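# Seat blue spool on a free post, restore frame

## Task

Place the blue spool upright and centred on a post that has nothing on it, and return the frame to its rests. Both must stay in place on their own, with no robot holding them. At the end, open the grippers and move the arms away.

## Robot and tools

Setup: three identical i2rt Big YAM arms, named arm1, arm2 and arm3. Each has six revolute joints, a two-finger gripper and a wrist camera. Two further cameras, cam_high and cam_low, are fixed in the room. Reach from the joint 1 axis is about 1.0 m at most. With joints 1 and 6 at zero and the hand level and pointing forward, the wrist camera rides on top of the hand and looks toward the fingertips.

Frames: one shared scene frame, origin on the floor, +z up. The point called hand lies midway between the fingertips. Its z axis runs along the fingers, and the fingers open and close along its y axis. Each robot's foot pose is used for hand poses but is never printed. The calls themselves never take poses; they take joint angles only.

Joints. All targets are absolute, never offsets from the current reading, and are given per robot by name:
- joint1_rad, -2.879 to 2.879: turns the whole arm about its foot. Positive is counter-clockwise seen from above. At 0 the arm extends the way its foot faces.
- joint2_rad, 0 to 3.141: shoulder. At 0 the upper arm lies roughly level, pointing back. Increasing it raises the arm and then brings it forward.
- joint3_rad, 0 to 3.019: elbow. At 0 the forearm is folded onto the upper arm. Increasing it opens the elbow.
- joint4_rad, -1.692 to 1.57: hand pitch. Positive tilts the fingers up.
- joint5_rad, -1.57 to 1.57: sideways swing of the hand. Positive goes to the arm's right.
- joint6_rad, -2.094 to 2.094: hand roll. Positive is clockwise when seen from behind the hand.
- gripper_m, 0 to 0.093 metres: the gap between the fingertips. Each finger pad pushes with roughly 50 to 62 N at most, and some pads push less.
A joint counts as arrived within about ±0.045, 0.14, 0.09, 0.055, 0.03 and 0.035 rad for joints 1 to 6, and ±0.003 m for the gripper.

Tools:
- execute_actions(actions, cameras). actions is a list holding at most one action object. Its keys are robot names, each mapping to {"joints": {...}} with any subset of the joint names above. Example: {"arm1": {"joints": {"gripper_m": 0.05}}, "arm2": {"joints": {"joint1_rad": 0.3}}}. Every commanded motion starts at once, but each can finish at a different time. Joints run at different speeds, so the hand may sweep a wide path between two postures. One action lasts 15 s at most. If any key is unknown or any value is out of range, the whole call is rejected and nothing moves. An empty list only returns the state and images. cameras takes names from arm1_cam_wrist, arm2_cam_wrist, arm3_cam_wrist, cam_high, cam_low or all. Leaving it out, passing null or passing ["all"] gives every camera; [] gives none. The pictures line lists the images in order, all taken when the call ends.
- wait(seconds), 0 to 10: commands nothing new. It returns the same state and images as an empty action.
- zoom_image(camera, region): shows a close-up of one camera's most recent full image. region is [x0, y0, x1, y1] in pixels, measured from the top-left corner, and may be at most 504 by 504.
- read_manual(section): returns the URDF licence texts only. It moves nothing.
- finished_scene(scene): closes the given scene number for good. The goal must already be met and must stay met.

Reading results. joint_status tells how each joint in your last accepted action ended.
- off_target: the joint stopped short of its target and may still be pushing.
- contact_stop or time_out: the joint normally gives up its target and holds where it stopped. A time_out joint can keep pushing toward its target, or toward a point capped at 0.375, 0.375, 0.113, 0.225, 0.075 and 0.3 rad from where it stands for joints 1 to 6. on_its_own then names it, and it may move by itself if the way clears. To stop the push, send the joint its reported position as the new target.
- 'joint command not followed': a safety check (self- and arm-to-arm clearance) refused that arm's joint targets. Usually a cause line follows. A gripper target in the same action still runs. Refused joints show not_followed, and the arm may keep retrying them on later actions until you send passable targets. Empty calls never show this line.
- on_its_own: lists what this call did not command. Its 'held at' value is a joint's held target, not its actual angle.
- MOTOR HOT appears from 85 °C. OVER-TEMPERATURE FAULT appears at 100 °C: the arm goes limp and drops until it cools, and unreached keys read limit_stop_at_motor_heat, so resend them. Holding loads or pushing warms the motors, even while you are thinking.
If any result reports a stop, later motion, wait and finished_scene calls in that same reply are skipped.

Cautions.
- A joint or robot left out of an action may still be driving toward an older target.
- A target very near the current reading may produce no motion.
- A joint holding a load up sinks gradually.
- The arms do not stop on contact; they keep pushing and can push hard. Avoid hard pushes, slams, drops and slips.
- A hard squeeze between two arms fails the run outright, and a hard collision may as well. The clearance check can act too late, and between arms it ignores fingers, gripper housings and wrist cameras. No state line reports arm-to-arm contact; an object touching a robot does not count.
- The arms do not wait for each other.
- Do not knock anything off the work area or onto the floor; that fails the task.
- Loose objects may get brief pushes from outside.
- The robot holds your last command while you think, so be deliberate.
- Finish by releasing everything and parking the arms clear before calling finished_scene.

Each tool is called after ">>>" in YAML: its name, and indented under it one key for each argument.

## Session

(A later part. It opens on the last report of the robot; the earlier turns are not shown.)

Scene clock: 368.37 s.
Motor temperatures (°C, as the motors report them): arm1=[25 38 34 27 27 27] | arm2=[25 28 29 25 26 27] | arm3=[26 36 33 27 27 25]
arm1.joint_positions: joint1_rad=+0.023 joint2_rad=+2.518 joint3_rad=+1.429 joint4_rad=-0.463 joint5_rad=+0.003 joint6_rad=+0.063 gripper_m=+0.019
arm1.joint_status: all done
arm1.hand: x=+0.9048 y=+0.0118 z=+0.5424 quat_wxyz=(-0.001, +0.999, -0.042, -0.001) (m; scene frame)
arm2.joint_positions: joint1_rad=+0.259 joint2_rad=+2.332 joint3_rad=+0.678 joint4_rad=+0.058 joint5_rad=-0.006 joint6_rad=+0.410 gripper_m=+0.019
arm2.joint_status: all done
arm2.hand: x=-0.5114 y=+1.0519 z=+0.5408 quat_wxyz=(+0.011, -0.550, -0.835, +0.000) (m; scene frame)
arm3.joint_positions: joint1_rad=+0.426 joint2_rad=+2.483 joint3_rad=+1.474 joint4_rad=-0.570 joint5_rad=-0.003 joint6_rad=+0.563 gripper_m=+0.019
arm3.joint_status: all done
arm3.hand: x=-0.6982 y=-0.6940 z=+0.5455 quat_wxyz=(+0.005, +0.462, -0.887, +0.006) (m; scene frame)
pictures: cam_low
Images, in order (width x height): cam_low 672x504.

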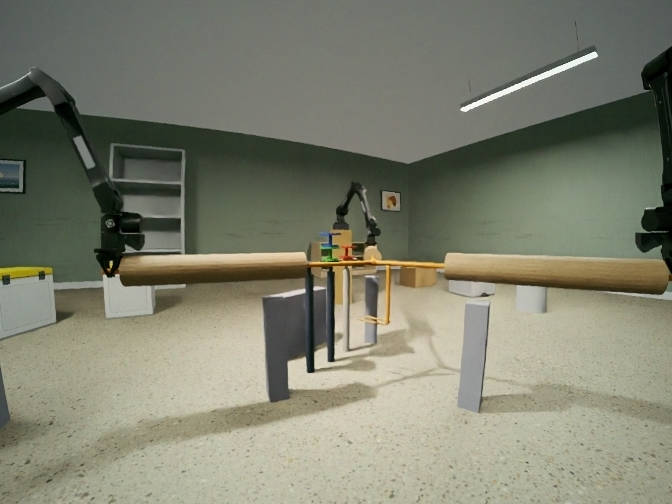

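>>> execute_actions:
  actions:
    - {"arm1": {"joints": {"joint2_rad": 2.315, "joint3_rad": 1.352, "joint4_rad": -0.568}}, "arm2": {"joints": {"joint2_rad": 2.045, "joint3_rad": 0.598, "joint4_rad": -0.129}}, "arm3": {"joints": {"joint2_rad": 2.309, "joint3_rad": 1.421, "joint4_rad": -0.662}}}
  cameras: []

>>> execute_actions:
  actions:
    - {"arm1": {"joints": {"joint2_rad": 2.156, "joint3_rad": 1.318, "joint4_rad": -0.693}}, "arm2": {"joints": {"joint2_rad": 1.768, "joint3_rad": 0.568, "joint4_rad": -0.376}}, "arm3": {"joints": {"joint2_rad": 2.161, "joint3_rad": 1.4, "joint4_rad": -0.789}}}
  cameras: []

>>> execute_actions:
  actions:
    - {"arm1": {"joints": {"joint2_rad": 2.014, "joint3_rad": 1.337, "joint4_rad": -0.839}}, "arm2": {"joints": {"joint2_rad": 1.517, "joint3_rad": 0.611, "joint4_rad": -0.652}}, "arm3": {"joints": {"joint2_rad": 2.032, "joint3_rad": 1.434, "joint4_rad": -0.936}}}
  cameras: []

>>> execute_actions:
  actions:
    - {"arm1": {"joints": {"joint2_rad": 1.901, "joint3_rad": 1.38, "joint4_rad": -0.989}}, "arm2": {"joints": {"joint2_rad": 1.335, "joint3_rad": 0.682, "joint4_rad": -0.907}}, "arm3": {"joints": {"joint2_rad": 1.933, "joint3_rad": 1.485, "joint4_rad": -1.086}}}
  cameras: []

>>> execute_actions:
  actions:
    - {"arm1": {"joints": {"joint2_rad": 1.817, "joint3_rad": 1.446, "joint4_rad": -1.138}}, "arm2": {"joints": {"joint2_rad": 1.216, "joint3_rad": 0.781, "joint4_rad": -1.126}}, "arm3": {"joints": {"joint2_rad": 1.862, "joint3_rad": 1.562, "joint4_rad": -1.233}}}
  cameras: ["cam_high", "cam_low"]

Scene clock: 388.33 s.
Motor temperatures (°C, as the motors report them): arm1=[25 40 34 27 27 27] | arm2=[25 29 29 25 26 27] | arm3=[26 38 33 27 27 25]
arm1.joint_positions: joint1_rad=+0.021 joint2_rad=+2.339 joint3_rad=+1.348 joint4_rad=-0.561 joint5_rad=+0.004 joint6_rad=+0.061 gripper_m=+0.019
arm1.joint_status: all done
arm1.hand: x=+0.9063 y=+0.0129 z=+0.6205 quat_wxyz=(-0.001, +0.999, -0.042, -0.001) (m; scene frame)
arm2.joint_positions: joint1_rad=+0.259 joint2_rad=+2.061 joint3_rad=+0.592 joint4_rad=-0.123 joint5_rad=-0.006 joint6_rad=+0.410 gripper_m=+0.019
arm2.joint_status: all done
arm2.hand: x=-0.5114 y=+1.0529 z=+0.6164 quat_wxyz=(+0.009, -0.550, -0.835, +0.000) (m; scene frame)
arm3.joint_positions: joint1_rad=+0.426 joint2_rad=+2.323 joint3_rad=+1.415 joint4_rad=-0.664 joint5_rad=-0.001 joint6_rad=+0.563 gripper_m=+0.019
arm3.joint_status: all done
arm3.hand: x=-0.6979 y=-0.6933 z=+0.6195 quat_wxyz=(+0.003, +0.462, -0.887, +0.004) (m; scene frame)
pictures: none
No camera images: the call's "cameras" was empty. Leave "cameras" out to get every camera's image.

Scene clock: 389.33 s.
Motor temperatures (°C, as the motors report them): arm1=[25 41 34 27 27 27] | arm2=[25 29 29 25 26 27] | arm3=[26 38 33 27 27 25]
arm1.joint_positions: joint1_rad=+0.021 joint2_rad=+2.178 joint3_rad=+1.312 joint4_rad=-0.686 joint5_rad=+0.004 joint6_rad=+0.061 gripper_m=+0.019
arm1.joint_status: all done
arm1.hand: x=+0.9070 y=+0.0132 z=+0.6962 quat_wxyz=(-0.001, +0.999, -0.042, -0.001) (m; scene frame)
arm2.joint_positions: joint1_rad=+0.259 joint2_rad=+1.780 joint3_rad=+0.560 joint4_rad=-0.367 joint5_rad=-0.005 joint6_rad=+0.410 gripper_m=+0.019
arm2.joint_status: all done
arm2.hand: x=-0.5110 y=+1.0534 z=+0.6918 quat_wxyz=(+0.007, -0.550, -0.835, +0.001) (m; scene frame)
arm3.joint_positions: joint1_rad=+0.427 joint2_rad=+2.171 joint3_rad=+1.394 joint4_rad=-0.793 joint5_rad=-0.002 joint6_rad=+0.563 gripper_m=+0.019
arm3.joint_status: all done
arm3.hand: x=-0.6983 y=-0.6933 z=+0.6966 quat_wxyz=(+0.003, +0.462, -0.887, +0.003) (m; scene frame)
pictures: none
No camera images: the call's "cameras" was empty. Leave "cameras" out to get every camera's image.

Scene clock: 390.33 s.
Motor temperatures (°C, as the motors report them): arm1=[25 41 34 27 27 27] | arm2=[25 29 29 25 26 27] | arm3=[26 38 33 27 27 25]
arm1.joint_positions: joint1_rad=+0.024 joint2_rad=+2.034 joint3_rad=+1.312 joint4_rad=-0.834 joint5_rad=+0.001 joint6_rad=+0.061 gripper_m=+0.019
arm1.joint_status: all done
arm1.hand: x=+0.9091 y=+0.0112 z=+0.7711 quat_wxyz=(+0.000, +0.999, -0.041, +0.001) (m; scene frame)
arm2.joint_positions: joint1_rad=+0.259 joint2_rad=+1.523 joint3_rad=+0.584 joint4_rad=-0.635 joint5_rad=+0.001 joint6_rad=+0.410 gripper_m=+0.019
arm2.joint_status: all done
arm2.hand: x=-0.5097 y=+1.0516 z=+0.7676 quat_wxyz=(+0.001, -0.550, -0.835, +0.005) (m; scene frame)
arm3.joint_positions: joint1_rad=+0.424 joint2_rad=+2.035 joint3_rad=+1.394 joint4_rad=-0.922 joint5_rad=-0.002 joint6_rad=+0.560 gripper_m=+0.019
arm3.joint_status: all done
arm3.hand: x=-0.6968 y=-0.6966 z=+0.7705 quat_wxyz=(+0.001, +0.462, -0.887, +0.000) (m; scene frame)
pictures: none
No camera images: the call's "cameras" was empty. Leave "cameras" out to get every camera's image.

Scene clock: 391.27 s.
Motor temperatures (°C, as the motors report them): arm1=[25 41 35 27 27 27] | arm2=[25 29 30 25 26 27] | arm3=[26 38 34 27 27 25]
arm1.joint_positions: joint1_rad=+0.021 joint2_rad=+1.915 joint3_rad=+1.332 joint4_rad=-0.971 joint5_rad=+0.004 joint6_rad=+0.061 gripper_m=+0.019
arm1.joint_status: all done
arm1.hand: x=+0.9135 y=+0.0129 z=+0.8384 quat_wxyz=(-0.001, +0.999, -0.042, +0.000) (m; scene frame)
arm2.joint_positions: joint1_rad=+0.259 joint2_rad=+1.340 joint3_rad=+0.654 joint4_rad=-0.881 joint5_rad=-0.001 joint6_rad=+0.410 gripper_m=+0.019
arm2.joint_status: all done
arm2.hand: x=-0.5085 y=+1.0517 z=+0.8362 quat_wxyz=(-0.002, -0.550, -0.835, +0.005) (m; scene frame)
arm3.joint_positions: joint1_rad=+0.418 joint2_rad=+1.939 joint3_rad=+1.442 joint4_rad=-1.068 joint5_rad=+0.000 joint6_rad=+0.558 gripper_m=+0.019
arm3.joint_status: all done
arm3.hand: x=-0.6932 y=-0.6978 z=+0.8370 quat_wxyz=(+0.001, +0.460, -0.888, +0.002) (m; scene frame)
pictures: none
No camera images: the call's "cameras" was empty. Leave "cameras" out to get every camera's image.

Scene clock: 392.23 s.
Motor temperatures (°C, as the motors report them): arm1=[25 41 35 27 27 27] | arm2=[25 29 30 25 26 27] | arm3=[26 38 34 27 27 25]
arm1.joint_positions: joint1_rad=+0.021 joint2_rad=+1.837 joint3_rad=+1.393 joint4_rad=-1.116 joint5_rad=+0.004 joint6_rad=+0.060 gripper_m=+0.019
arm1.joint_status: all done
arm1.hand: x=+0.9144 y=+0.0135 z=+0.8986 quat_wxyz=(-0.001, +0.999, -0.042, +0.003) (m; scene frame)
arm2.joint_positions: joint1_rad=+0.259 joint2_rad=+1.224 joint3_rad=+0.747 joint4_rad=-1.093 joint5_rad=+0.000 joint6_rad=+0.410 gripper_m=+0.019
arm2.joint_status: all done
arm2.hand: x=-0.5093 y=+1.0530 z=+0.8979 quat_wxyz=(-0.001, -0.550, -0.835, +0.005) (m; scene frame)
arm3.joint_positions: joint1_rad=+0.418 joint2_rad=+1.873 joint3_rad=+1.516 joint4_rad=-1.211 joint5_rad=-0.001 joint6_rad=+0.558 gripper_m=+0.019
arm3.joint_status: all done
arm3.hand: x=-0.6936 y=-0.6978 z=+0.8985 quat_wxyz=(+0.002, +0.460, -0.888, +0.002) (m; scene frame)
pictures: cam_high, cam_low
Images, in order (width x height): cam_high 672x504, cam_low 672x504.

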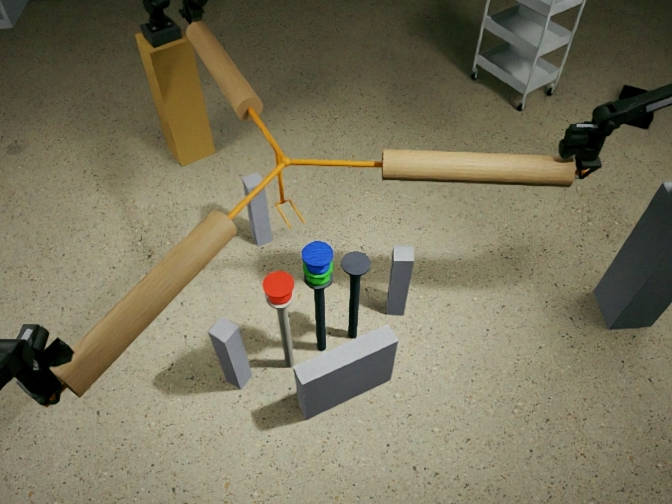

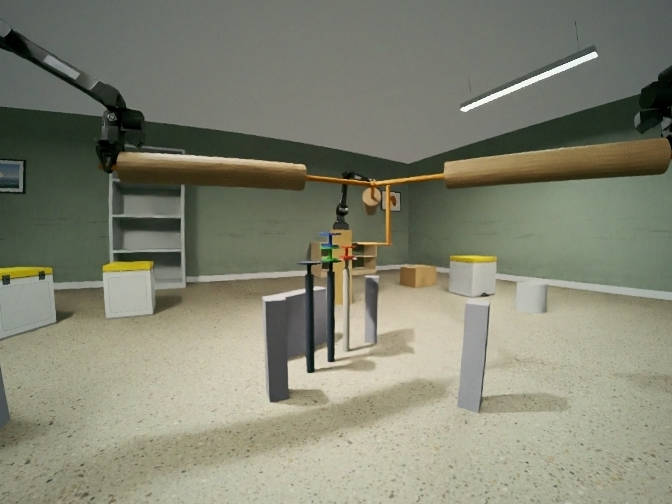

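>>> zoom_image:
  camera: "cam_low"
  region: [290, 170, 410, 290]

>>> zoom_image:
  camera: "cam_high"
  region: [230, 140, 400, 310]

Region (290, 170, 410, 290) of cam_low's 672x504 image, scaled by 4.200, with more detail than that image has.

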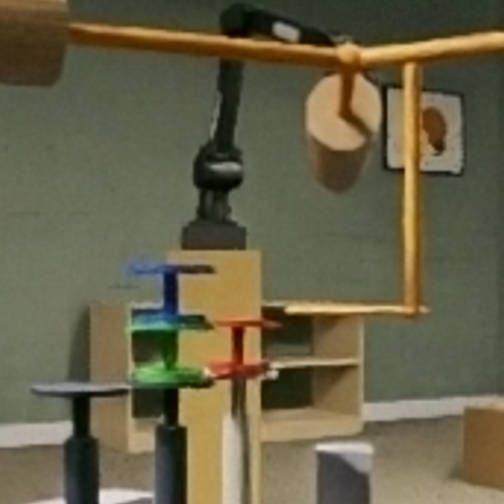

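Region (230, 140, 400, 310) of cam_high's 672x504 image, scaled by 2.965, with more detail than that image has.

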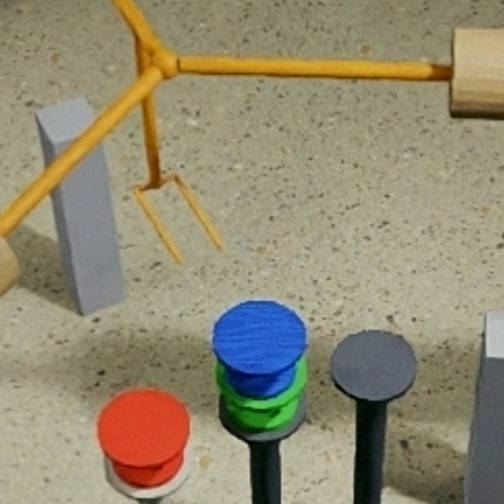

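>>> execute_actions:
  actions:
    - {"arm1": {"joints": {"joint1_rad": 0.249, "joint2_rad": 1.701, "joint3_rad": 1.288, "joint4_rad": -1.14, "joint6_rad": 0.29}}, "arm2": {"joints": {"joint1_rad": 0.136, "joint2_rad": 1.508, "joint3_rad": 1.11, "joint4_rad": -1.172, "joint6_rad": 0.285}}, "arm3": {"joints": {"joint1_rad": 0.291, "joint2_rad": 1.588, "joint3_rad": 1.2, "joint4_rad": -1.162, "joint6_rad": 0.429}}}
  cameras: ["cam_high", "cam_low"]

>>> zoom_image:
  camera: "cam_low"
  region: [290, 170, 410, 290]

>>> zoom_image:
  camera: "cam_high"
  region: [230, 140, 400, 310]

Scene clock: 463.30 s.
Motor temperatures (°C, as the motors report them): arm1=[25 41 45 27 27 27] | arm2=[25 28 38 25 26 27] | arm3=[26 37 42 27 27 25]
arm1.joint_positions: joint1_rad=+0.251 joint2_rad=+1.731 joint3_rad=+1.283 joint4_rad=-1.125 joint5_rad=+0.002 joint6_rad=+0.288 gripper_m=+0.019
arm1.joint_status: all done
arm1.hand: x=+0.9661 y=-0.1007 z=+0.9140 quat_wxyz=(-0.001, +0.999, -0.040, +0.009) (m; scene frame)
arm2.joint_positions: joint1_rad=+0.142 joint2_rad=+1.522 joint3_rad=+1.080 joint4_rad=-1.144 joint5_rad=-0.001 joint6_rad=+0.295 gripper_m=+0.019
arm2.joint_status: all done
arm2.hand: x=-0.4593 y=+0.9405 z=+0.9129 quat_wxyz=(+0.007, -0.551, -0.834, +0.002) (m; scene frame)
arm3.joint_positions: joint1_rad=+0.296 joint2_rad=+1.599 joint3_rad=+1.200 joint4_rad=-1.168 joint5_rad=+0.002 joint6_rad=+0.438 gripper_m=+0.019
arm3.joint_status: all done
arm3.hand: x=-0.6440 y=-0.8086 z=+0.9197 quat_wxyz=(+0.000, +0.460, -0.888, +0.003) (m; scene frame)
pictures: cam_high, cam_low
Images, in order (width x height): cam_high 672x504, cam_low 672x504.

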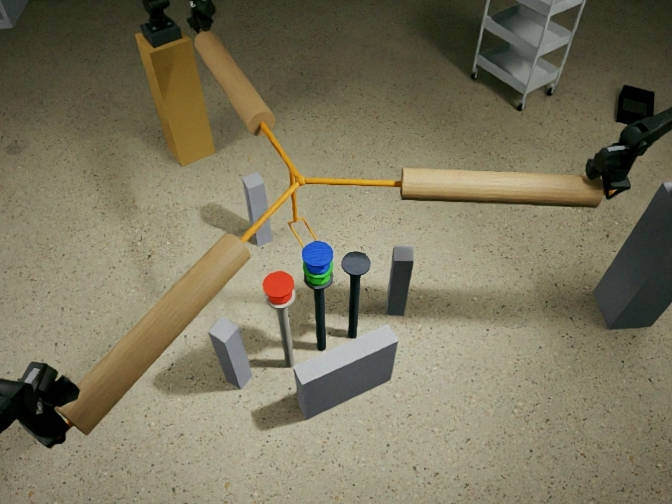

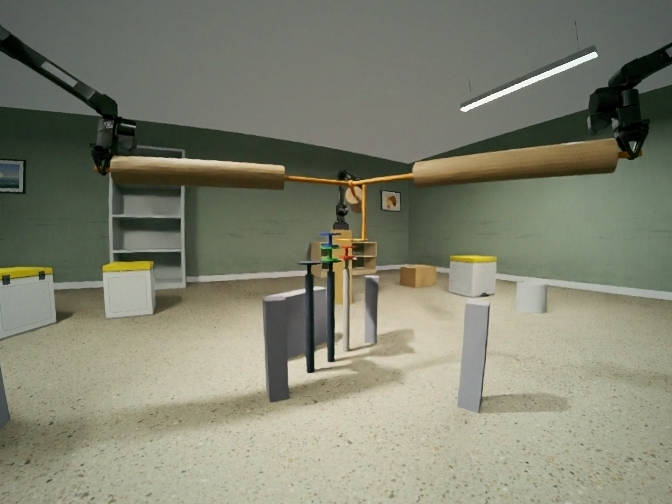

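Region (290, 170, 410, 290) of cam_low's 672x504 image, scaled by 4.200, with more detail than that image has.

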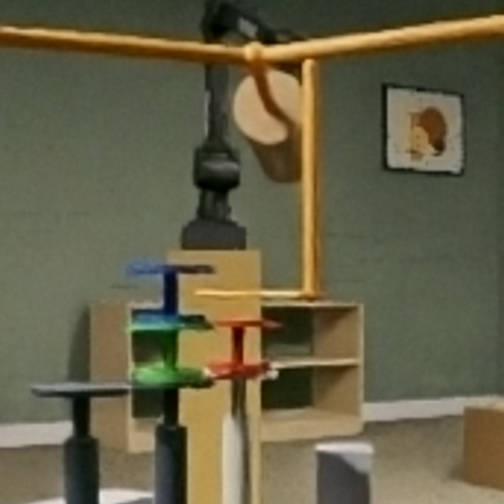

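Region (230, 140, 400, 310) of cam_high's 672x504 image, scaled by 2.965, with more detail than that image has.

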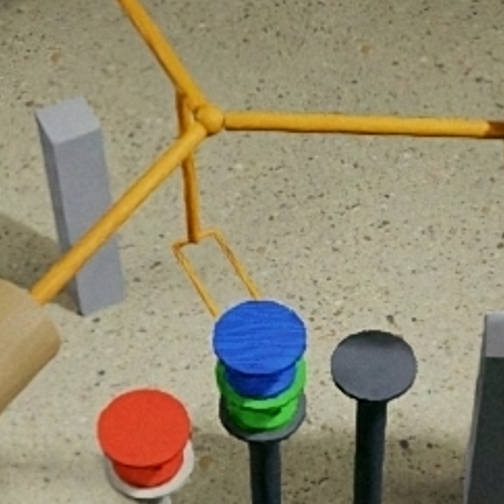

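>>> execute_actions:
  actions:
    - {"arm1": {"joints": {"joint1_rad": 0.443, "joint2_rad": 1.69, "joint3_rad": 1.278, "joint4_rad": -1.13, "joint6_rad": 0.484}}, "arm2": {"joints": {"joint1_rad": 0.066, "joint2_rad": 1.716, "joint3_rad": 1.386, "joint4_rad": -1.226, "joint6_rad": 0.215}}, "arm3": {"joints": {"joint1_rad": 0.17, "joint2_rad": 1.39, "joint3_rad": 0.966, "joint4_rad": -1.126, "joint6_rad": 0.308}}}
  cameras: ["cam_high", "cam_low"]

>>> zoom_image:
  camera: "cam_low"
  region: [290, 170, 410, 290]

>>> zoom_image:
  camera: "cam_high"
  region: [230, 140, 400, 310]

Scene clock: 504.37 s.
Motor temperatures (°C, as the motors report them): arm1=[25 41 41 27 27 27] | arm2=[25 29 39 25 26 27] | arm3=[26 35 38 27 27 25]
arm1.joint_positions: joint1_rad=+0.443 joint2_rad=+1.730 joint3_rad=+1.273 joint4_rad=-1.119 joint5_rad=+0.004 joint6_rad=+0.479 gripper_m=+0.019
arm1.joint_status: all done
arm1.hand: x=+0.9967 y=-0.1894 z=+0.9116 quat_wxyz=(-0.002, +0.999, -0.040, +0.010) (m; scene frame)
arm2.joint_positions: joint1_rad=+0.065 joint2_rad=+1.738 joint3_rad=+1.347 joint4_rad=-1.195 joint5_rad=+0.000 joint6_rad=+0.215 gripper_m=+0.019
arm2.joint_status: all done
arm2.hand: x=-0.4328 y=+0.8492 z=+0.9123 quat_wxyz=(+0.007, -0.550, -0.835, +0.002) (m; scene frame)
arm3.joint_positions: joint1_rad=+0.169 joint2_rad=+1.401 joint3_rad=+0.963 joint4_rad=-1.126 joint5_rad=+0.003 joint6_rad=+0.310 gripper_m=+0.019
arm3.joint_status: all done
arm3.hand: x=-0.6123 y=-0.9001 z=+0.9150 quat_wxyz=(-0.001, +0.460, -0.888, +0.003) (m; scene frame)
pictures: cam_high, cam_low
Images, in order (width x height): cam_high 672x504, cam_low 672x504.

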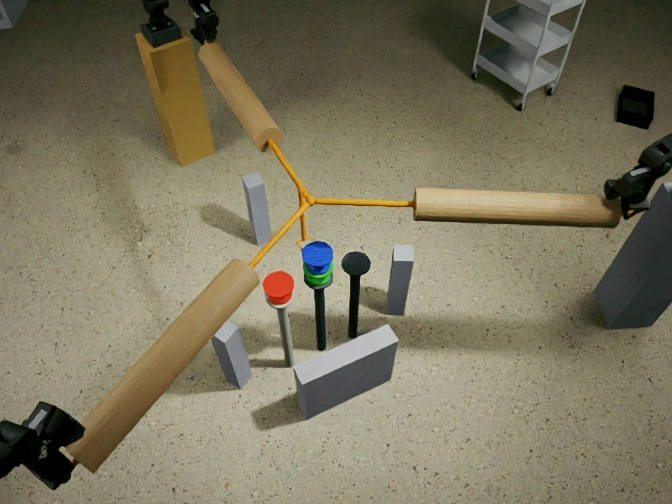

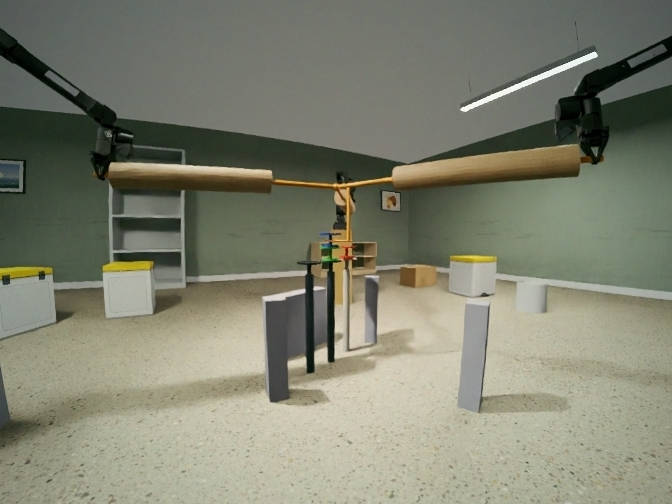

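Region (290, 170, 410, 290) of cam_low's 672x504 image, scaled by 4.200, with more detail than that image has.

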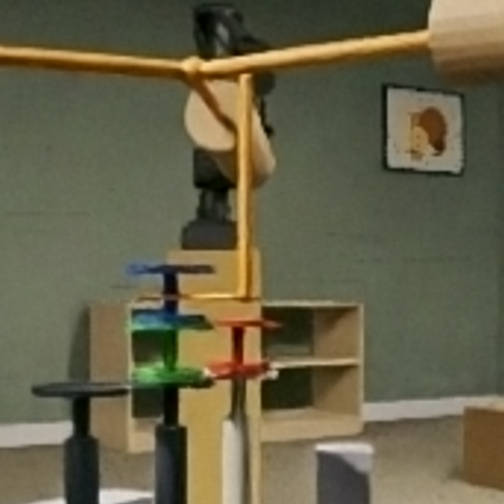

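Region (230, 140, 400, 310) of cam_high's 672x504 image, scaled by 2.965, with more detail than that image has.

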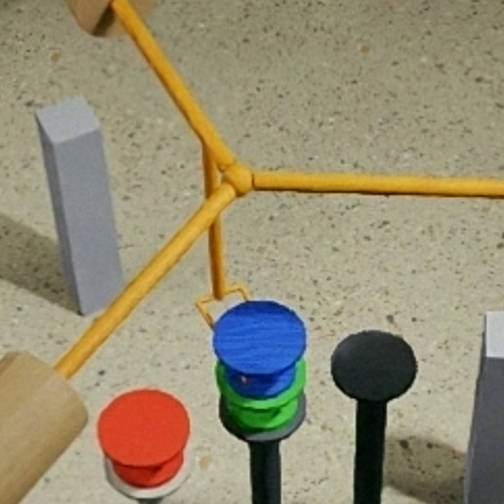

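>>> execute_actions:
  actions:
    - {"arm1": {"joints": {"joint1_rad": 0.496, "joint2_rad": 1.673, "joint3_rad": 1.343, "joint4_rad": -1.176, "joint6_rad": 0.535}}, "arm2": {"joints": {"joint1_rad": 0.05, "joint2_rad": 1.762, "joint3_rad": 1.49, "joint4_rad": -1.284, "joint6_rad": 0.198}}, "arm3": {"joints": {"joint1_rad": 0.122, "joint2_rad": 1.326, "joint3_rad": 0.936, "joint4_rad": -1.182, "joint6_rad": 0.26}}}
  cameras: ["cam_high", "cam_low"]

>>> zoom_image:
  camera: "cam_low"
  region: [290, 170, 410, 290]

>>> zoom_image:
  camera: "cam_high"
  region: [230, 140, 400, 310]

Scene clock: 533.40 s.
Motor temperatures (°C, as the motors report them): arm1=[25 41 42 27 27 27] | arm2=[25 30 40 25 26 27] | arm3=[26 34 38 27 27 25]
arm1.joint_positions: joint1_rad=+0.491 joint2_rad=+1.713 joint3_rad=+1.287 joint4_rad=-1.144 joint5_rad=+0.004 joint6_rad=+0.525 gripper_m=+0.019
arm1.joint_status: all done
arm1.hand: x=+1.0057 y=-0.2111 z=+0.9247 quat_wxyz=(-0.001, +0.999, -0.038, +0.007) (m; scene frame)
arm2.joint_positions: joint1_rad=+0.053 joint2_rad=+1.772 joint3_rad=+1.446 joint4_rad=-1.255 joint5_rad=+0.000 joint6_rad=+0.203 gripper_m=+0.019
arm2.joint_status: all done
arm2.hand: x=-0.4253 y=+0.8273 z=+0.9308 quat_wxyz=(+0.004, -0.550, -0.835, +0.003) (m; scene frame)
arm3.joint_positions: joint1_rad=+0.125 joint2_rad=+1.343 joint3_rad=+0.938 joint4_rad=-1.166 joint5_rad=+0.002 joint6_rad=+0.265 gripper_m=+0.019
arm3.joint_status: all done
arm3.hand: x=-0.6033 y=-0.9226 z=+0.9265 quat_wxyz=(+0.002, +0.460, -0.888, +0.005) (m; scene frame)
pictures: cam_high, cam_low
Images, in order (width x height): cam_high 672x504, cam_low 672x504.

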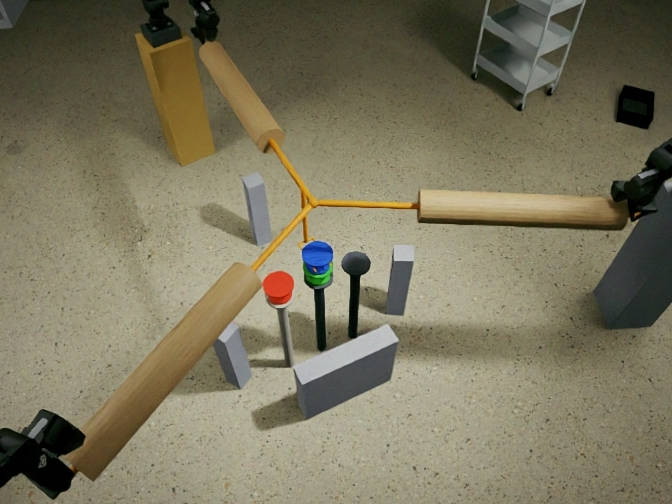

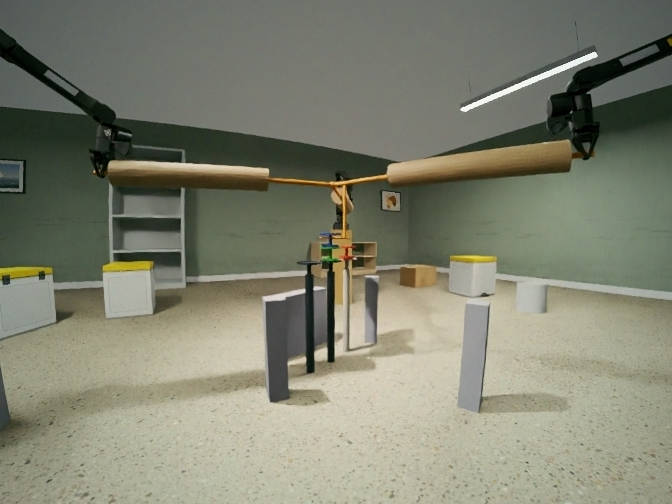

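Region (290, 170, 410, 290) of cam_low's 672x504 image, scaled by 4.200, with more detail than that image has.

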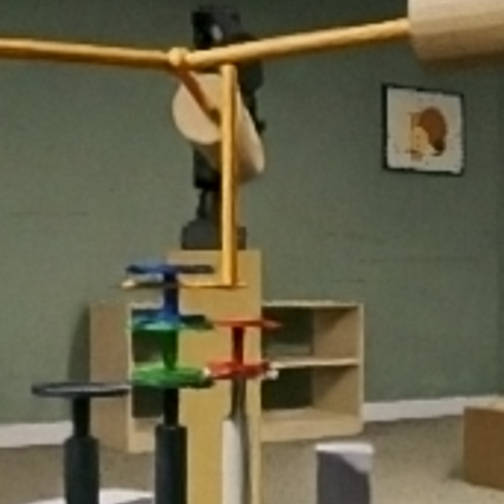

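Region (230, 140, 400, 310) of cam_high's 672x504 image, scaled by 2.965, with more detail than that image has.

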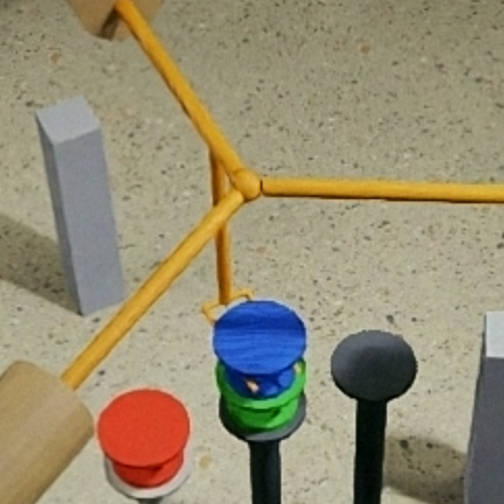

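>>> execute_actions:
  actions:
    - {"arm1": {"joints": {"joint2_rad": 1.619, "joint3_rad": 1.409, "joint4_rad": -1.294}}, "arm2": {"joints": {"joint2_rad": 1.70, "joint3_rad": 1.558, "joint4_rad": -1.387}}, "arm3": {"joints": {"joint2_rad": 1.274, "joint3_rad": 1.067, "joint4_rad": -1.321}}}
  cameras: ["cam_high", "cam_low"]

>>> zoom_image:
  camera: "cam_low"
  region: [270, 170, 390, 290]

>>> zoom_image:
  camera: "cam_high"
  region: [230, 140, 400, 310]

Scene clock: 548.20 s.
Motor temperatures (°C, as the motors report them): arm1=[25 41 46 27 27 27] | arm2=[25 30 42 25 26 27] | arm3=[26 34 39 27 27 25]
arm1.joint_positions: joint1_rad=+0.489 joint2_rad=+1.650 joint3_rad=+1.358 joint4_rad=-1.262 joint5_rad=+0.007 joint6_rad=+0.525 gripper_m=+0.019
arm1.joint_status: all done
arm1.hand: x=+1.0054 y=-0.2093 z=+0.9796 quat_wxyz=(+0.002, +0.999, -0.039, +0.000) (m; scene frame)
arm2.joint_positions: joint1_rad=+0.047 joint2_rad=+1.724 joint3_rad=+1.516 joint4_rad=-1.357 joint5_rad=+0.000 joint6_rad=+0.198 gripper_m=+0.019
arm2.joint_status: all done
arm2.hand: x=-0.4282 y=+0.8272 z=+0.9808 quat_wxyz=(-0.003, -0.550, -0.835, +0.006) (m; scene frame)
arm3.joint_positions: joint1_rad=+0.125 joint2_rad=+1.288 joint3_rad=+1.019 joint4_rad=-1.294 joint5_rad=+0.005 joint6_rad=+0.264 gripper_m=+0.019
arm3.joint_status: all done
arm3.hand: x=-0.6036 y=-0.9243 z=+0.9736 quat_wxyz=(-0.002, +0.461, -0.887, +0.003) (m; scene frame)
pictures: cam_high, cam_low
Images, in order (width x height): cam_high 672x504, cam_low 672x504.

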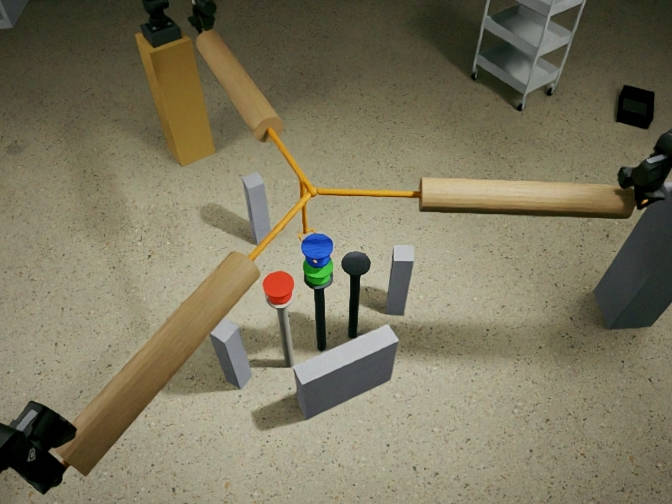

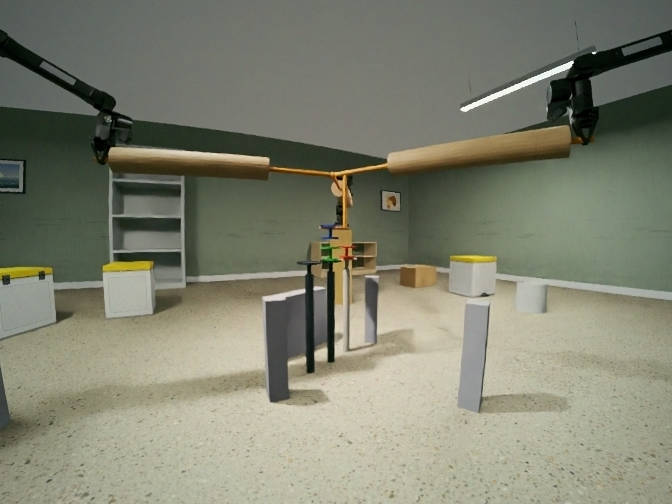

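Region (270, 170, 390, 290) of cam_low's 672x504 image, scaled by 4.200, with more detail than that image has.

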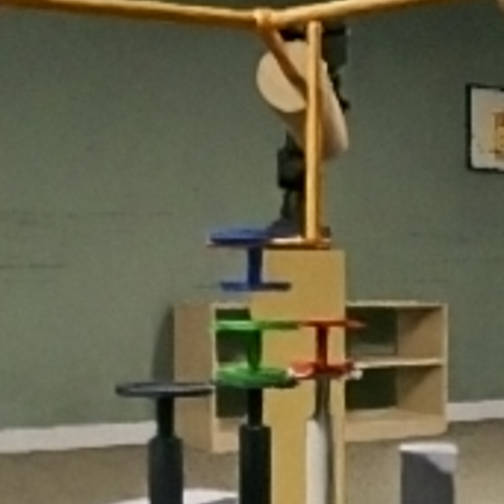

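Region (230, 140, 400, 310) of cam_high's 672x504 image, scaled by 2.965, with more detail than that image has.

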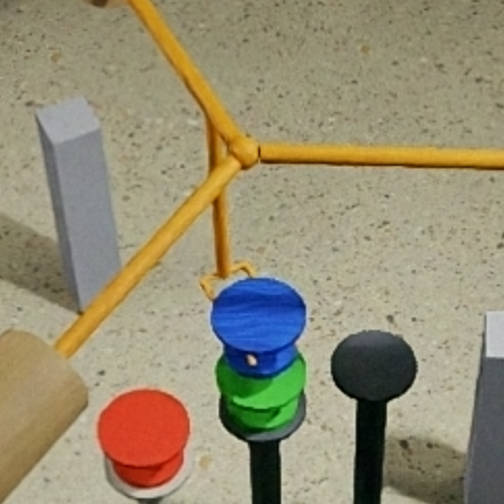

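>>> execute_actions:
  actions:
    - {"arm1": {"joints": {"joint1_rad": 0.49, "joint2_rad": 1.435, "joint3_rad": 1.136, "joint4_rad": -1.225, "joint6_rad": 0.526}}, "arm2": {"joints": {"joint1_rad": 0.19, "joint2_rad": 1.757, "joint3_rad": 1.621, "joint4_rad": -1.405, "joint6_rad": 0.343}}, "arm3": {"joints": {"joint1_rad": -0.009, "joint2_rad": 1.43, "joint3_rad": 1.216, "joint4_rad": -1.322, "joint6_rad": 0.127}}}
  cameras: []

>>> execute_actions:
  actions:
    - {"arm1": {"joints": {"joint1_rad": 0.49, "joint2_rad": 1.245, "joint3_rad": 0.945, "joint4_rad": -1.235, "joint6_rad": 0.526}}, "arm2": {"joints": {"joint1_rad": 0.316, "joint2_rad": 1.828, "joint3_rad": 1.719, "joint4_rad": -1.432, "joint6_rad": 0.47}}, "arm3": {"joints": {"joint1_rad": -0.106, "joint2_rad": 1.585, "joint3_rad": 1.398, "joint4_rad": -1.35, "joint6_rad": 0.03}}}
  cameras: ["cam_high", "cam_low"]

>>> zoom_image:
  camera: "cam_low"
  region: [250, 170, 370, 290]

>>> zoom_image:
  camera: "cam_high"
  region: [270, 140, 440, 310]

Scene clock: 586.77 s.
Motor temperatures (°C, as the motors report them): arm1=[25 41 49 27 27 27] | arm2=[25 31 43 25 26 27] | arm3=[26 33 45 27 27 25]
arm1.joint_positions: joint1_rad=+0.487 joint2_rad=+1.457 joint3_rad=+1.135 joint4_rad=-1.229 joint5_rad=+0.004 joint6_rad=+0.522 gripper_m=+0.019
arm1.joint_status: all done
arm1.hand: x=+1.0738 y=-0.1760 z=+0.9813 quat_wxyz=(+0.003, +0.999, -0.039, -0.001) (m; scene frame)
arm2.joint_positions: joint1_rad=+0.193 joint2_rad=+1.777 joint3_rad=+1.580 joint4_rad=-1.376 joint5_rad=+0.000 joint6_rad=+0.342 gripper_m=+0.019
arm2.joint_status: all done
arm2.hand: x=-0.3567 y=+0.8618 z=+0.9772 quat_wxyz=(+0.001, -0.549, -0.836, +0.005) (m; scene frame)
arm3.joint_positions: joint1_rad=-0.003 joint2_rad=+1.449 joint3_rad=+1.177 joint4_rad=-1.298 joint5_rad=+0.004 joint6_rad=+0.135 gripper_m=+0.019
arm3.joint_status: all done
arm3.hand: x=-0.5349 y=-0.8894 z=+0.9737 quat_wxyz=(+0.001, +0.461, -0.887, +0.005) (m; scene frame)
pictures: none
No camera images: the call's "cameras" was empty. Leave "cameras" out to get every camera's image.

Scene clock: 587.67 s.
Motor temperatures (°C, as the motors report them): arm1=[25 41 49 27 27 27] | arm2=[25 31 43 25 26 27] | arm3=[26 33 45 27 27 25]
arm1.joint_positions: joint1_rad=+0.486 joint2_rad=+1.263 joint3_rad=+0.939 joint4_rad=-1.225 joint5_rad=+0.006 joint6_rad=+0.518 gripper_m=+0.019
arm1.joint_status: all done
arm1.hand: x=+1.1403 y=-0.1436 z=+0.9793 quat_wxyz=(+0.003, +0.999, -0.038, -0.003) (m; scene frame)
arm2.joint_positions: joint1_rad=+0.316 joint2_rad=+1.851 joint3_rad=+1.677 joint4_rad=-1.400 joint5_rad=+0.000 joint6_rad=+0.465 gripper_m=+0.019
arm2.joint_status: all done
arm2.hand: x=-0.2900 y=+0.8922 z=+0.9736 quat_wxyz=(+0.001, -0.549, -0.836, +0.005) (m; scene frame)
arm3.joint_positions: joint1_rad=-0.102 joint2_rad=+1.607 joint3_rad=+1.353 joint4_rad=-1.325 joint5_rad=+0.003 joint6_rad=+0.036 gripper_m=+0.019
arm3.joint_status: all done
arm3.hand: x=-0.4673 y=-0.8596 z=+0.9719 quat_wxyz=(+0.005, +0.461, -0.887, +0.007) (m; scene frame)
pictures: cam_high, cam_low
Images, in order (width x height): cam_high 672x504, cam_low 672x504.

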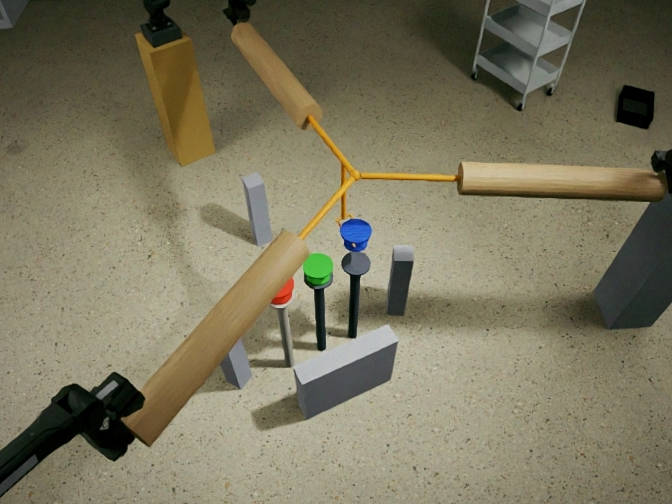

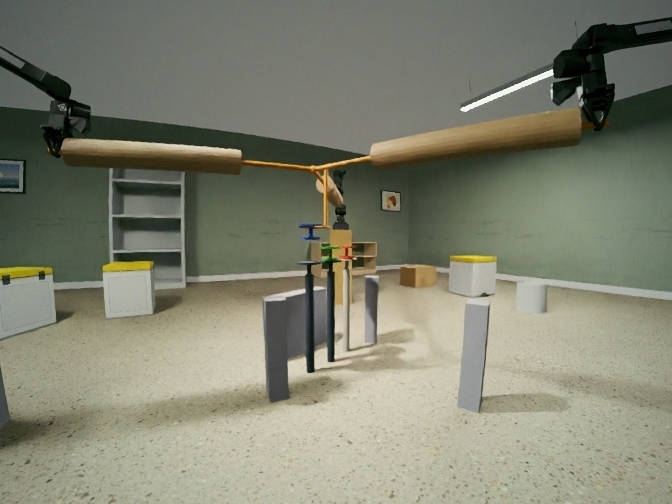

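Region (250, 170, 370, 290) of cam_low's 672x504 image, scaled by 4.200, with more detail than that image has.

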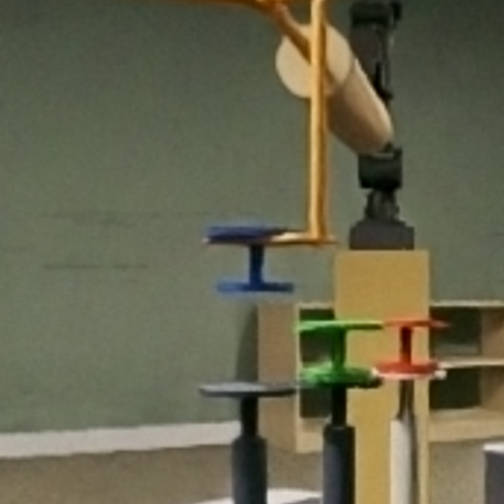

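Region (270, 140, 440, 310) of cam_high's 672x504 image, scaled by 2.965, with more detail than that image has.

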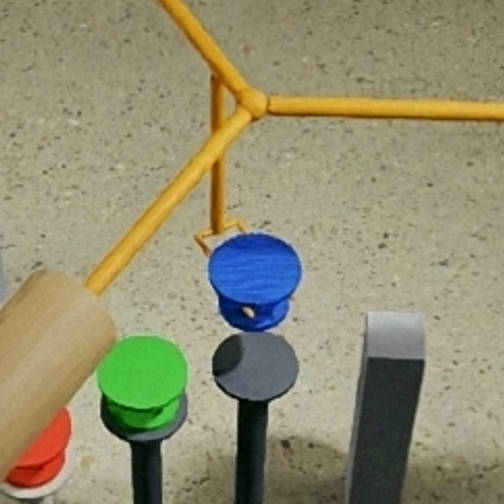

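>>> execute_actions:
  actions:
    - {"arm1": {"joints": {"joint1_rad": 0.518, "joint2_rad": 1.38, "joint3_rad": 0.795, "joint4_rad": -0.955, "joint6_rad": 0.552}}, "arm2": {"joints": {"joint1_rad": 0.304, "joint2_rad": 1.911, "joint3_rad": 1.575, "joint4_rad": -1.21, "joint6_rad": 0.452}}, "arm3": {"joints": {"joint1_rad": -0.124, "joint2_rad": 1.653, "joint3_rad": 1.212, "joint4_rad": -1.106, "joint6_rad": 0.012}}}
  cameras: ["cam_high", "cam_low"]

>>> zoom_image:
  camera: "cam_low"
  region: [260, 200, 360, 300]

>>> zoom_image:
  camera: "cam_high"
  region: [296, 190, 416, 310]

Scene clock: 620.20 s.
Motor temperatures (°C, as the motors report them): arm1=[25 38 45 27 27 27] | arm2=[25 32 44 25 26 27] | arm3=[26 35 46 27 27 25]
arm1.joint_positions: joint1_rad=+0.503 joint2_rad=+1.401 joint3_rad=+0.796 joint4_rad=-0.959 joint5_rad=+0.003 joint6_rad=+0.534 gripper_m=+0.019
arm1.joint_status: all done
arm1.hand: x=+1.1437 y=-0.1501 z=+0.8870 quat_wxyz=(+0.001, +0.999, -0.037, +0.005) (m; scene frame)
arm2.joint_positions: joint1_rad=+0.306 joint2_rad=+1.946 joint3_rad=+1.562 joint4_rad=-1.194 joint5_rad=-0.003 joint6_rad=+0.454 gripper_m=+0.019
arm2.joint_status: all done
arm2.hand: x=-0.2870 y=+0.8815 z=+0.8791 quat_wxyz=(+0.003, -0.549, -0.836, +0.003) (m; scene frame)
arm3.joint_positions: joint1_rad=-0.122 joint2_rad=+1.683 joint3_rad=+1.208 joint4_rad=-1.107 joint5_rad=+0.005 joint6_rad=+0.015 gripper_m=+0.019
arm3.joint_status: all done
arm3.hand: x=-0.4608 y=-0.8680 z=+0.8859 quat_wxyz=(+0.006, +0.462, -0.887, +0.009) (m; scene frame)
pictures: cam_high, cam_low
Images, in order (width x height): cam_high 672x504, cam_low 672x504.

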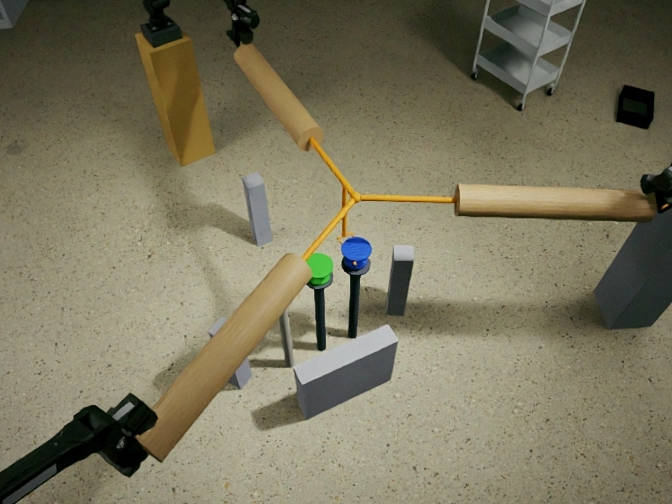

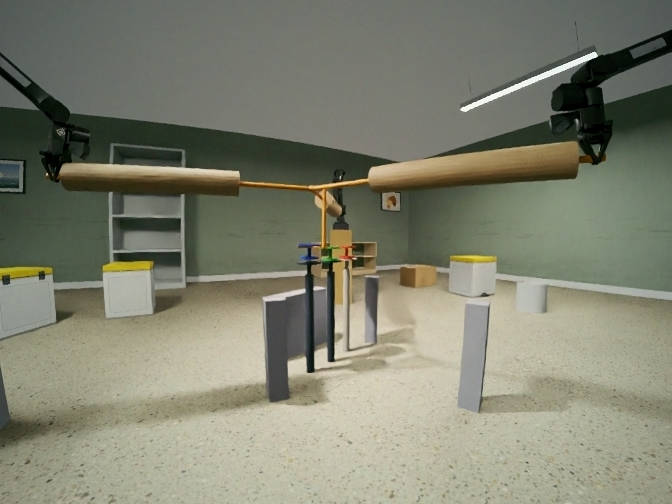

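Region (260, 200, 360, 300) of cam_low's 672x504 image, scaled by 5.040, with more detail than that image has.

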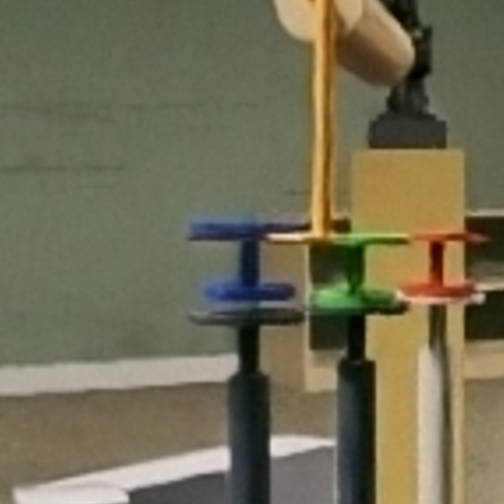

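Region (296, 190, 416, 310) of cam_high's 672x504 image, scaled by 4.200, with more detail than that image has.

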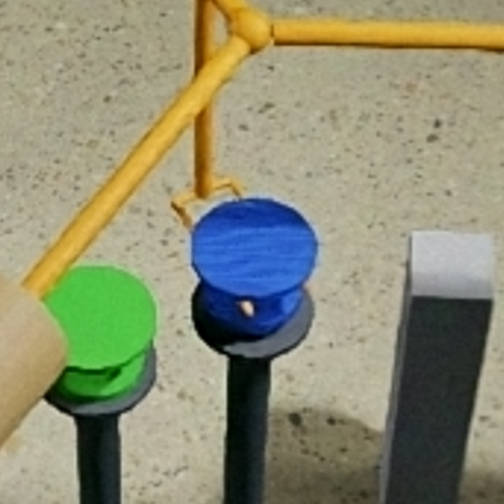

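>>> execute_actions:
  actions:
    - {"arm1": {"joints": {"joint2_rad": 1.445, "joint3_rad": 0.752, "joint4_rad": -0.855}}, "arm2": {"joints": {"joint2_rad": 1.95, "joint3_rad": 1.54, "joint4_rad": -1.148}}, "arm3": {"joints": {"joint2_rad": 1.70, "joint3_rad": 1.169, "joint4_rad": -1.027}}}
  cameras: ["cam_high", "cam_low"]

>>> zoom_image:
  camera: "cam_low"
  region: [260, 200, 360, 300]

>>> zoom_image:
  camera: "cam_high"
  region: [296, 190, 416, 310]

Scene clock: 640.23 s.
Motor temperatures (°C, as the motors report them): arm1=[25 38 44 27 27 27] | arm2=[25 33 42 25 26 27] | arm3=[26 35 42 27 27 25]
arm1.joint_positions: joint1_rad=+0.503 joint2_rad=+1.456 joint3_rad=+0.757 joint4_rad=-0.859 joint5_rad=+0.003 joint6_rad=+0.534 gripper_m=+0.019
arm1.joint_status: all done
arm1.hand: x=+1.1433 y=-0.1505 z=+0.8575 quat_wxyz=(+0.002, +0.999, -0.037, +0.002) (m; scene frame)
arm2.joint_positions: joint1_rad=+0.306 joint2_rad=+1.966 joint3_rad=+1.534 joint4_rad=-1.142 joint5_rad=-0.003 joint6_rad=+0.454 gripper_m=+0.019
arm2.joint_status: all done
arm2.hand: x=-0.2868 y=+0.8811 z=+0.8583 quat_wxyz=(+0.000, -0.549, -0.836, +0.003) (m; scene frame)
arm3.joint_positions: joint1_rad=-0.122 joint2_rad=+1.712 joint3_rad=+1.170 joint4_rad=-1.031 joint5_rad=+0.005 joint6_rad=+0.015 gripper_m=+0.019
arm3.joint_status: all done
arm3.hand: x=-0.4606 y=-0.8679 z=+0.8604 quat_wxyz=(+0.002, +0.462, -0.887, +0.007) (m; scene frame)
pictures: cam_high, cam_low
Images, in order (width x height): cam_high 672x504, cam_low 672x504.

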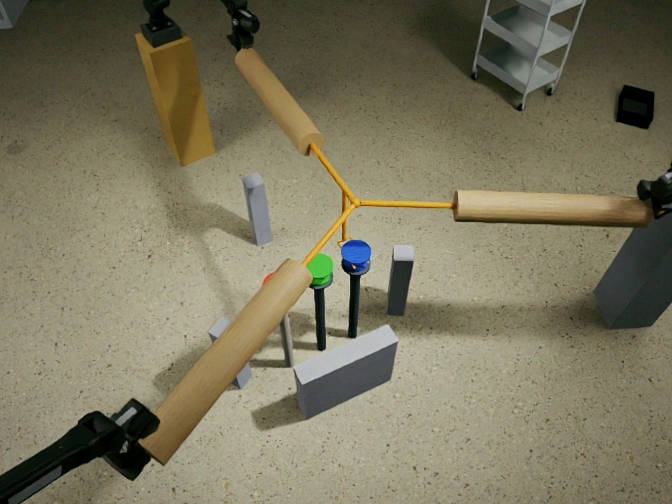

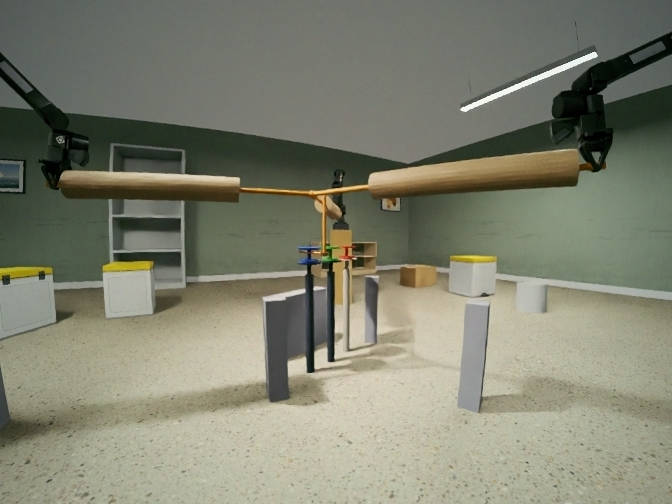

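Region (260, 200, 360, 300) of cam_low's 672x504 image, scaled by 5.040, with more detail than that image has.

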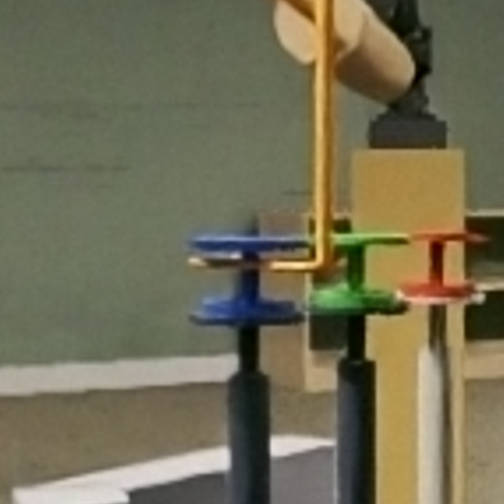

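Region (296, 190, 416, 310) of cam_high's 672x504 image, scaled by 4.200, with more detail than that image has.

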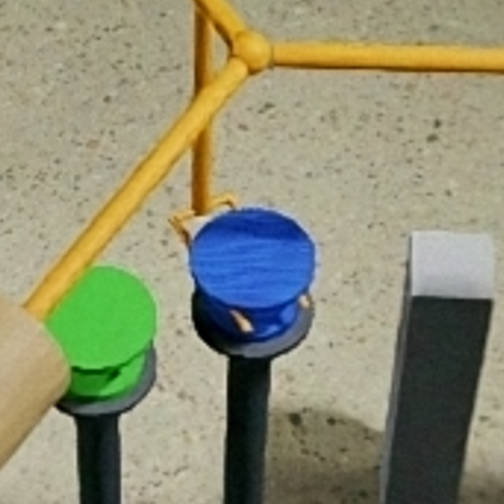

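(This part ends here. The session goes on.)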